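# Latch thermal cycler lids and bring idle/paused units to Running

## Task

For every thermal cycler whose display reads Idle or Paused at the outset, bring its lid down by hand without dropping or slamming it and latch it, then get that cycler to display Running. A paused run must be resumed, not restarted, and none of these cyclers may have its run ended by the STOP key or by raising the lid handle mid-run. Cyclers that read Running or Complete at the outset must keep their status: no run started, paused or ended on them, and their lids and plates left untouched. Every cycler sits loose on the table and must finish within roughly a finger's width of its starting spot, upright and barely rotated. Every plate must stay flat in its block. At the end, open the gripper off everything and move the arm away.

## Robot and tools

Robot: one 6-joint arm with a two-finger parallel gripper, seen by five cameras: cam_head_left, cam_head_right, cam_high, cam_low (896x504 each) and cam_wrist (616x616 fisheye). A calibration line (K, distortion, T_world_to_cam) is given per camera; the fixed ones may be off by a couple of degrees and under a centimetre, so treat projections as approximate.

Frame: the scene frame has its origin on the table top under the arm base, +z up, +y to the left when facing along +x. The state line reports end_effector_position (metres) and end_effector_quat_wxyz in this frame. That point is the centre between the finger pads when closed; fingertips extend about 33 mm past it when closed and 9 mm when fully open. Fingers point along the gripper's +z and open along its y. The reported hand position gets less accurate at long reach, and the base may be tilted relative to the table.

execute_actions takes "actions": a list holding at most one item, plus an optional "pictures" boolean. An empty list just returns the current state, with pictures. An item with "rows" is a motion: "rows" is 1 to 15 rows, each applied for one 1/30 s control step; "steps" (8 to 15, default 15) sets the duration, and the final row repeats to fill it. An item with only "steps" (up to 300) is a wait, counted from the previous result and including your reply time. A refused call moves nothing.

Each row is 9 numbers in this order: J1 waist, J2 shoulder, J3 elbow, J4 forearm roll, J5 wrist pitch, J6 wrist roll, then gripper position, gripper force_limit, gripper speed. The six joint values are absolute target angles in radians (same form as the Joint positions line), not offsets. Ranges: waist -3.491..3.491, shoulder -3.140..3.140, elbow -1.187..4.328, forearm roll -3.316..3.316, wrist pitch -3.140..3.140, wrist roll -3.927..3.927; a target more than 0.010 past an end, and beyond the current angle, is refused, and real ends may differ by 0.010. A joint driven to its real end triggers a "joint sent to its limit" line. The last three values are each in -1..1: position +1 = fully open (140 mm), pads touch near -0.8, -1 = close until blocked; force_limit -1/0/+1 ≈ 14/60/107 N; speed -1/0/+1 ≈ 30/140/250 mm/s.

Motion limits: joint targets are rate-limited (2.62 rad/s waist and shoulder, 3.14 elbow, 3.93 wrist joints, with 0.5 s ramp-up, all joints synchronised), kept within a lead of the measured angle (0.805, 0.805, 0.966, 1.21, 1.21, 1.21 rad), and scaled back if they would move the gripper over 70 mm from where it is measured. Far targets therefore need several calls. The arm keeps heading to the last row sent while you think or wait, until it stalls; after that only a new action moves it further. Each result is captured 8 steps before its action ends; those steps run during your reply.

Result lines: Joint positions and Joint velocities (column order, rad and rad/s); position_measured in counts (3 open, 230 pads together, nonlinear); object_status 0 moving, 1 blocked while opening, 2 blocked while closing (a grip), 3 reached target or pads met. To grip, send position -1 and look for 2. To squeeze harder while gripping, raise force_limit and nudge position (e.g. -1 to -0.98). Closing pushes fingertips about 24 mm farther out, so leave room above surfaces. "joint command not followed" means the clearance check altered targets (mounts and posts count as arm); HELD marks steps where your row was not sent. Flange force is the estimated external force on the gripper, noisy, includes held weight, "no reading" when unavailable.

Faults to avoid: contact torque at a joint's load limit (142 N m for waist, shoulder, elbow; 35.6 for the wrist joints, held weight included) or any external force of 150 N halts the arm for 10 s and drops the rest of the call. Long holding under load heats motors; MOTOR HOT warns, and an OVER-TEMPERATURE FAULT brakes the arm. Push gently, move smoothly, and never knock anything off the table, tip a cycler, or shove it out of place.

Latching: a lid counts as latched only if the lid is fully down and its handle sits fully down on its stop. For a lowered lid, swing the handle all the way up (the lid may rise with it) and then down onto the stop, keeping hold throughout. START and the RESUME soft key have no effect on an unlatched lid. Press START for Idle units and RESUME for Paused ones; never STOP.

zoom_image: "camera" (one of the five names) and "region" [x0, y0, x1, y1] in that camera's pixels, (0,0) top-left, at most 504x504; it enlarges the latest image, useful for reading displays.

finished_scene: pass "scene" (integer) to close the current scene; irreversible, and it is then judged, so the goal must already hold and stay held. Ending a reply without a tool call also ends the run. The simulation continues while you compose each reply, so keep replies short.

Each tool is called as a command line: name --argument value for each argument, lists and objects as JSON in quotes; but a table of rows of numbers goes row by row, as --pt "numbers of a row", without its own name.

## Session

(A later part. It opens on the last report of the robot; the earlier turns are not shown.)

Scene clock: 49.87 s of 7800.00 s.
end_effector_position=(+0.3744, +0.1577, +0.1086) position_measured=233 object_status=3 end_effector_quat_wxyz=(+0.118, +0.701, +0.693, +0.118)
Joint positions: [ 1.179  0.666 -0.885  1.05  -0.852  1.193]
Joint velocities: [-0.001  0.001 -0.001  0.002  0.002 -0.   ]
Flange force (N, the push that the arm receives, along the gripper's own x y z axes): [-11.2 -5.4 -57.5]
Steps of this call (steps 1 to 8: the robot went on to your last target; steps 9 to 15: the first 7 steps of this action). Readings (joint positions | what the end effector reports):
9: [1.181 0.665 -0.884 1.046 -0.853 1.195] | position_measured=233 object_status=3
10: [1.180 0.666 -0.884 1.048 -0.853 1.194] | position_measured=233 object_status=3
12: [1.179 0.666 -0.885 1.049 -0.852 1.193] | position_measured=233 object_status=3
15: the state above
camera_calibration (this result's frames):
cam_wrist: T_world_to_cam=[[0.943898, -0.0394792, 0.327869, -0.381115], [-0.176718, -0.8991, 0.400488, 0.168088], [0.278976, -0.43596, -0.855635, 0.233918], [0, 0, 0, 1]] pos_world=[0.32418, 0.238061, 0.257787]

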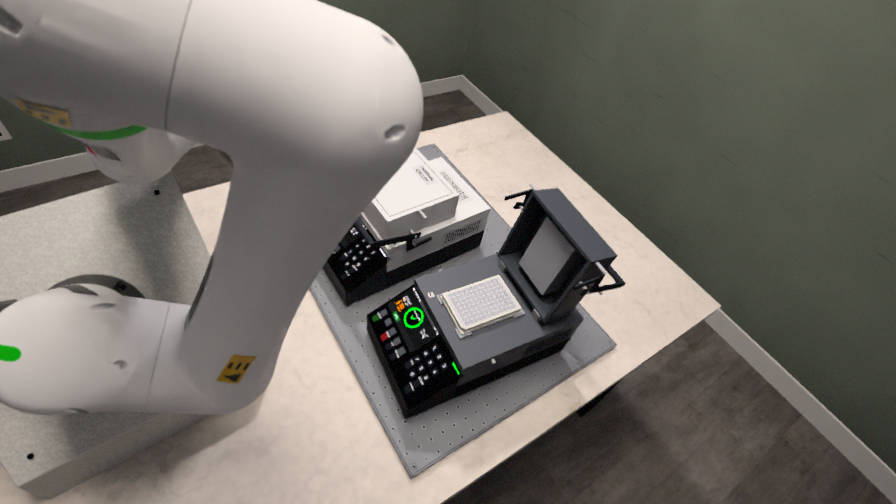

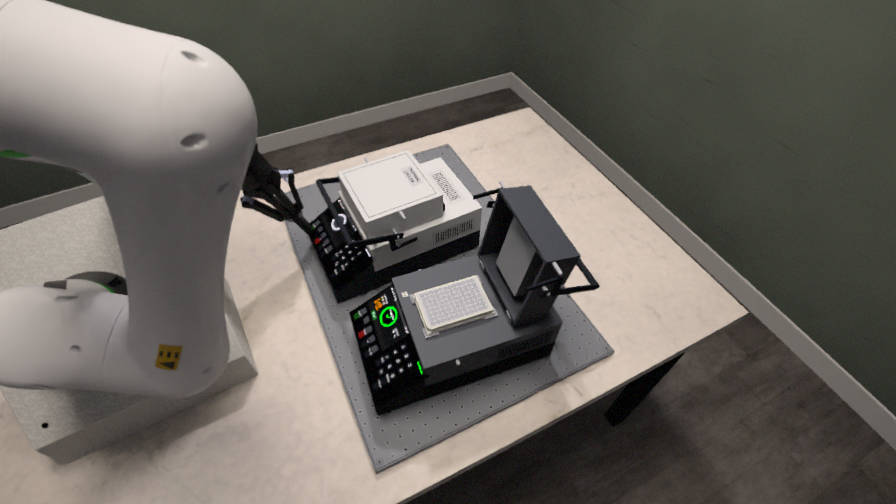

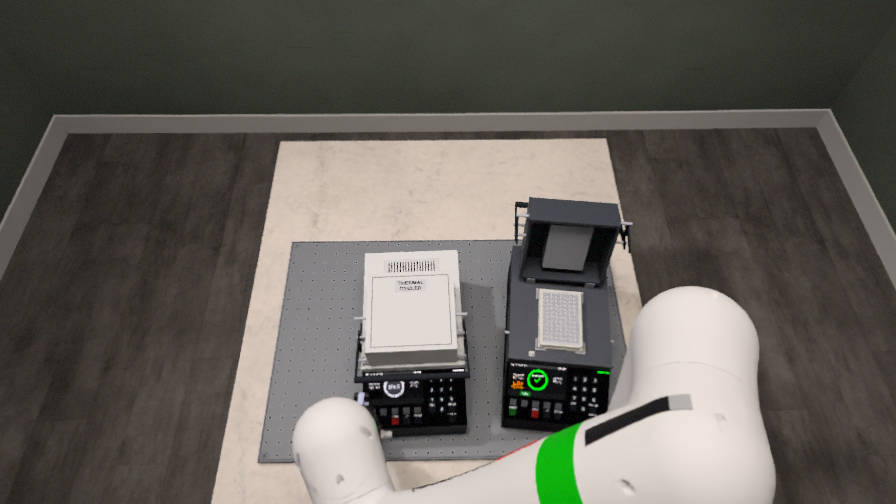

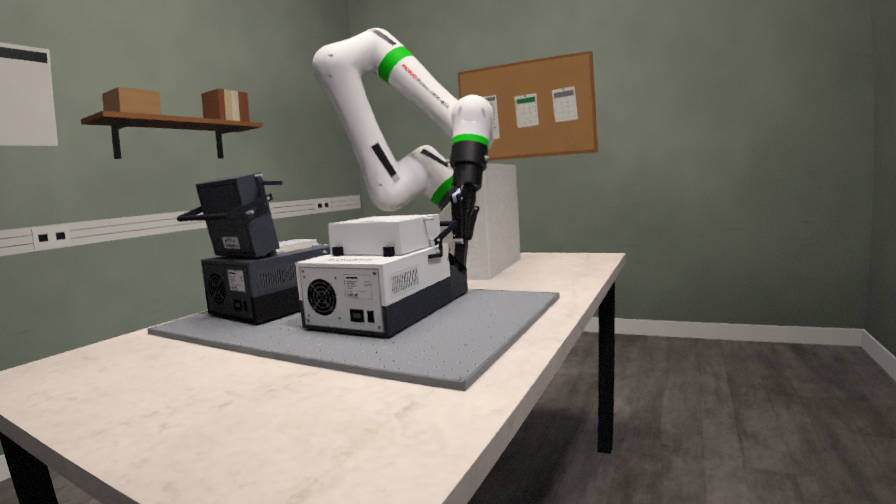

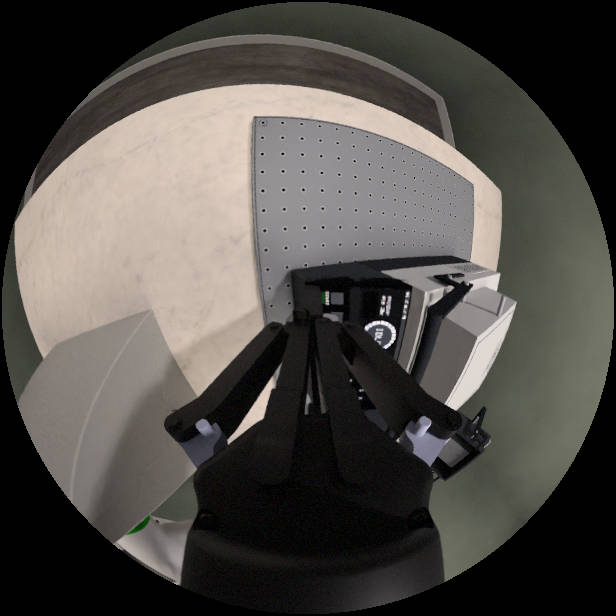

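execute_actions --actions '[{"rows":[[1.211,0.648,-0.873,0.998,-0.869,1.223,-1,0,0]],"steps":8}]'

execute_actions --actions '[{"rows":[[1.203,0.653,-0.876,0.985,-0.851,2.15,-1,0,0]]}]'

execute_actions --actions '[{"steps":20}]'

execute_actions --actions '[{"rows":[[1.193,0.659,-0.88,1.001,-0.845,2.14,-1,0,0]]}]' --pictures true

zoom_image --camera "cam_head_right" --region '[280,190,360,270]'

Scene clock: 50.47 s of 7800.00 s.
end_effector_position=(+0.3744, +0.1576, +0.1084) position_measured=233 object_status=3 end_effector_quat_wxyz=(+0.118, +0.701, +0.693, +0.118)
Joint positions: [ 1.179  0.666 -0.885  1.05  -0.852  1.193]
Joint velocities: [ 0.    -0.001 -0.     0.     0.001 -0.001]
Flange force (N, the push that the arm receives, along the gripper's own x y z axes): [-10.0 -5.5 -67.3]
Kept back: the last 8 steps of this action.
Steps of this call (steps 1 to 8: the last 8 steps of your previous action; steps 9 to 15: the robot went on to your last target; steps 16 to 18: nothing new was sent). Readings (joint positions | what the end effector reports):
1: [1.179 0.666 -0.885 1.050 -0.852 1.193] | position_measured=233 object_status=3
2: [1.179 0.666 -0.885 1.050 -0.852 1.193] | position_measured=233 object_status=3
4: [1.179 0.666 -0.885 1.050 -0.852 1.193] | position_measured=233 object_status=3
8: [1.179 0.666 -0.885 1.050 -0.852 1.193] | position_measured=233 object_status=3
18: the state above

Scene clock: 50.97 s of 7800.00 s.
end_effector_position=(+0.3706, +0.1582, +0.1171) position_measured=233 object_status=3 end_effector_quat_wxyz=(+0.123, +0.645, +0.746, +0.107)
Joint positions: [ 1.207  0.65  -0.874  0.995 -0.861  1.383]
Joint velocities: [-0.02   0.013 -0.008 -0.027  0.046  1.544]
Flange force (N, the push that the arm receives, along the gripper's own x y z axes): [-2.2 4.3 7.0]
Steps of this call (steps 1 to 8: the last 8 steps of your previous action; steps 9 to 15: the first 7 steps of this action). Readings (joint positions | what the end effector reports):
9: [1.211 0.648 -0.873 0.998 -0.869 1.223] | position_measured=233 object_status=3
10: [1.210 0.648 -0.873 0.998 -0.869 1.229] | position_measured=233 object_status=3
12: [1.209 0.649 -0.874 0.997 -0.866 1.264] | position_measured=233 object_status=3
15: the state above

Scene clock: 51.63 s of 7800.00 s.
end_effector_position=(+0.3669, +0.1580, +0.1125) position_measured=233 object_status=3 end_effector_quat_wxyz=(+0.146, +0.323, +0.934, +0.053)
Joint positions: [ 1.203  0.653 -0.876  0.985 -0.851  2.15 ]
Joint velocities: [ 0.001  0.001 -0.    -0.    -0.001  0.001]
Flange force (N, the push that the arm receives, along the gripper's own x y z axes): [1.2 0.7 -0.1]
Kept back: nothing.
Steps of this call (steps 1 to 8: the last 8 steps of your previous action; steps 9 to 20: the robot went on to your last target). Readings (joint positions | what the end effector reports):
1: [1.207 0.651 -0.875 0.994 -0.860 1.440] | position_measured=233 object_status=3
2: [1.206 0.651 -0.875 0.993 -0.858 1.506] | position_measured=233 object_status=3
4: [1.205 0.652 -0.875 0.990 -0.856 1.664] | position_measured=233 object_status=3
8: [1.204 0.653 -0.876 0.987 -0.853 1.960] | position_measured=233 object_status=3
20: the state above

Scene clock: 51.87 s of 7800.00 s.
end_effector_position=(+0.3672, +0.1580, +0.1087) position_measured=233 object_status=3 end_effector_quat_wxyz=(+0.146, +0.323, +0.934, +0.053)
Joint positions: [ 1.193  0.659 -0.88   1.001 -0.845  2.14 ]
Joint velocities: [-0.005  0.002 -0.002  0.008  0.004 -0.006]
Flange force (N, the push that the arm receives, along the gripper's own x y z axes): [-3.2 -4.3 17.5]
Steps of this call (steps 1 to 7: the first 7 steps of this action). Readings (joint positions | what the end effector reports):
1: [1.203 0.653 -0.876 0.985 -0.851 2.150] | position_measured=233 object_status=3
2: [1.200 0.655 -0.877 0.989 -0.849 2.148] | position_measured=233 object_status=3
4: [1.195 0.658 -0.879 0.998 -0.846 2.142] | position_measured=233 object_status=3
7: the state above
camera_calibration (this result's frames):
cam_wrist: T_world_to_cam=[[0.60748, 0.768994, 0.199038, -0.364513], [0.526795, -0.577563, 0.623625, -0.166401], [0.594521, -0.273987, -0.75596, 0.0838631], [0, 0, 0, 1]] pos_world=[0.259235, 0.207179, 0.239721]

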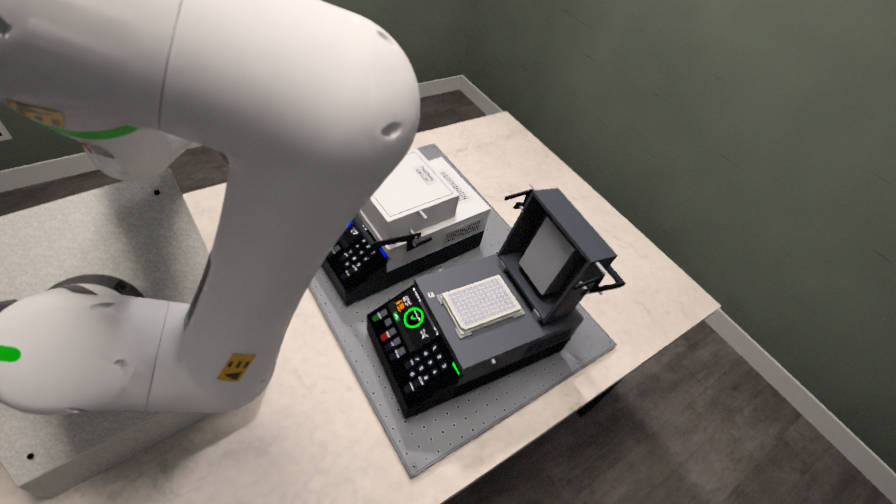

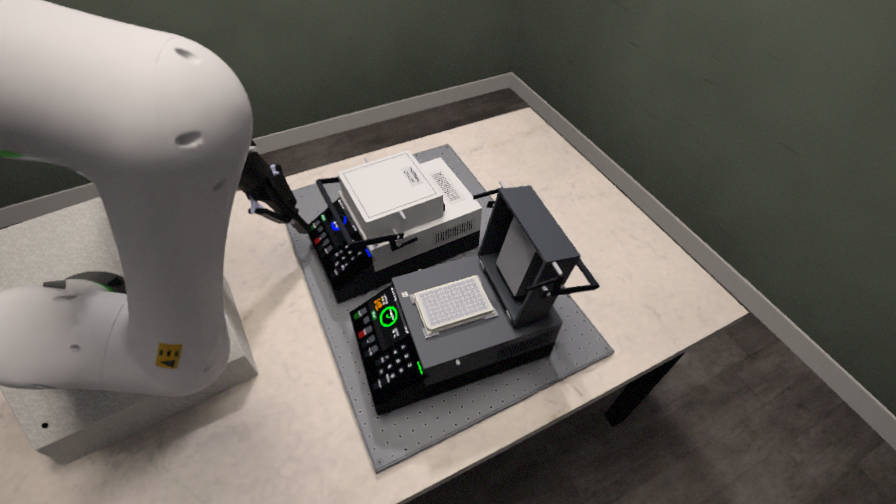

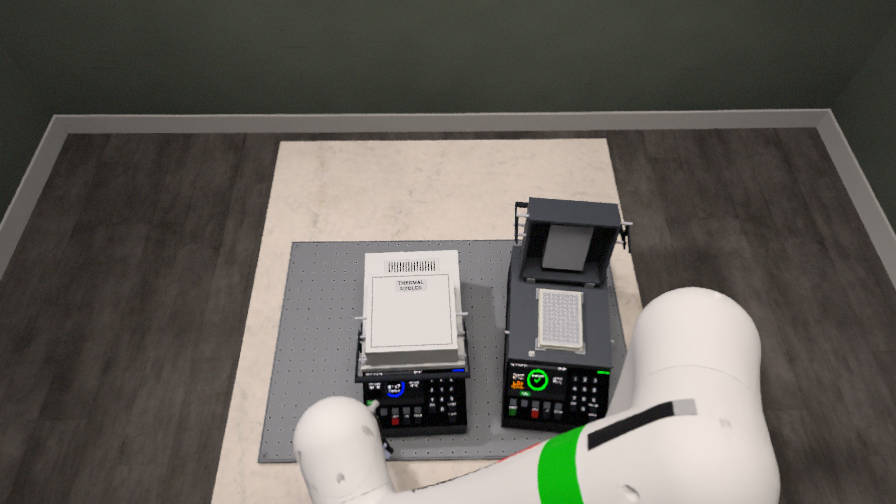

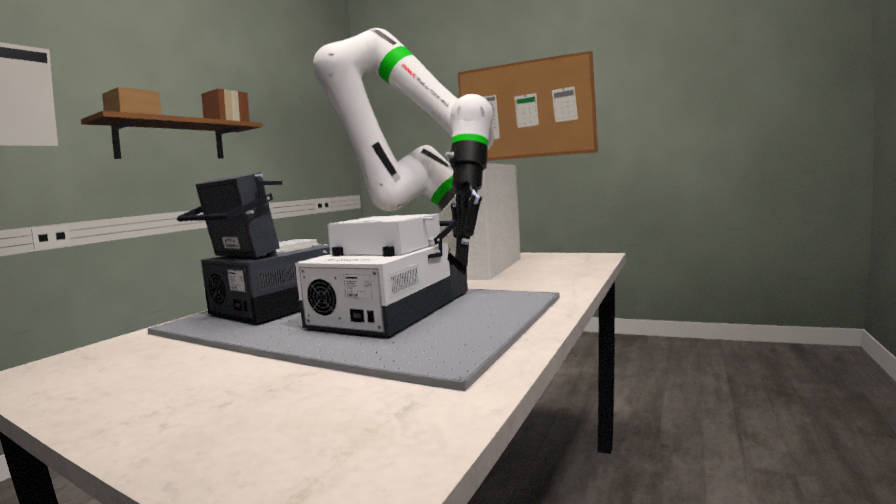

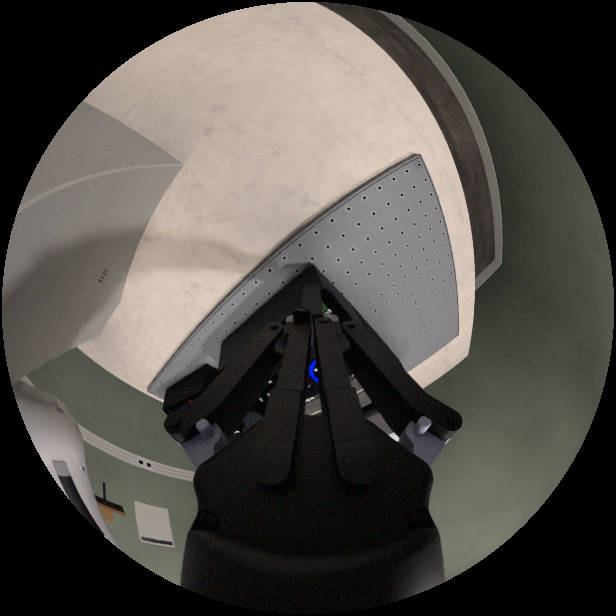

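Region (280, 190, 360, 270) of cam_head_right's 896x504 image, scaled by 6.300, with more detail than that image has.

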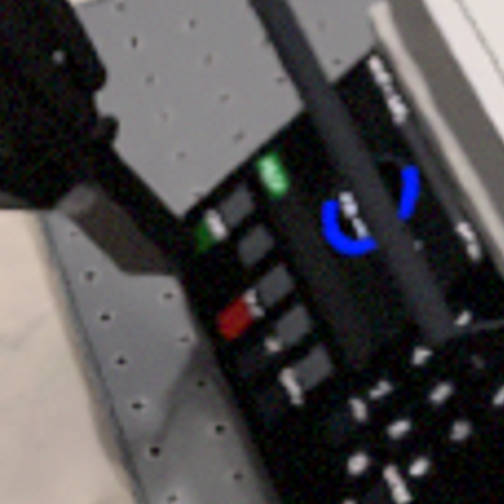

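Running (likely triggered on release).

execute_actions --actions '[{"rows":[[1.52,0.46,-0.76,0.55,-1.04,2.2,-1,0,0]]}]'

execute_actions --actions '[{"steps":20}]'

finished_scene --scene 1

Scene clock: 52.37 s of 7800.00 s.
end_effector_position=(+0.3614, +0.1618, +0.1496) position_measured=233 object_status=3 end_effector_quat_wxyz=(+0.150, +0.351, +0.922, +0.065)
Joint positions: [ 1.295  0.597 -0.843  0.861 -0.906  2.158]
Joint velocities: [ 0.954 -0.586  0.353 -1.298 -0.564  0.174]
Flange force (N, the push that the arm receives, along the gripper's own x y z axes): [0.4 11.6 30.0]
Steps of this call (steps 1 to 8: the last 8 steps of your previous action; steps 9 to 15: the first 7 steps of this action). Readings (joint positions | what the end effector reports):
9: [1.193 0.659 -0.880 1.001 -0.845 2.140] | position_measured=233 object_status=3
10: [1.196 0.658 -0.879 0.998 -0.845 2.140] | position_measured=233 object_status=3
12: [1.218 0.644 -0.871 0.966 -0.860 2.144] | position_measured=233 object_status=3
15: the state above

Scene clock: 53.03 s of 7800.00 s.
end_effector_position=(+0.3060, +0.1761, +0.2276) position_measured=233 object_status=3 end_effector_quat_wxyz=(+0.121, +0.389, +0.908, +0.094)
Joint positions: [ 1.52  0.46 -0.76  0.55 -1.04  2.2 ]
Joint velocities: [ 0.001 -0.     0.     0.     0.     0.001]
Flange force (N, the push that the arm receives, along the gripper's own x y z axes): [-0.9 3.5 10.4]
Kept back: nothing.
Steps of this call (steps 1 to 8: the last 8 steps of your previous action; steps 9 to 20: the robot went on to your last target). Readings (joint positions | what the end effector reports):
1: [1.326 0.578 -0.831 0.817 -0.924 2.164] | position_measured=233 object_status=3
2: [1.357 0.559 -0.820 0.775 -0.943 2.170] | position_measured=233 object_status=3
4: [1.415 0.524 -0.798 0.694 -0.978 2.181] | position_measured=233 object_status=3
8: [1.503 0.471 -0.766 0.574 -1.030 2.197] | position_measured=233 object_status=3
20: the state above

The scene is finished: the task was done.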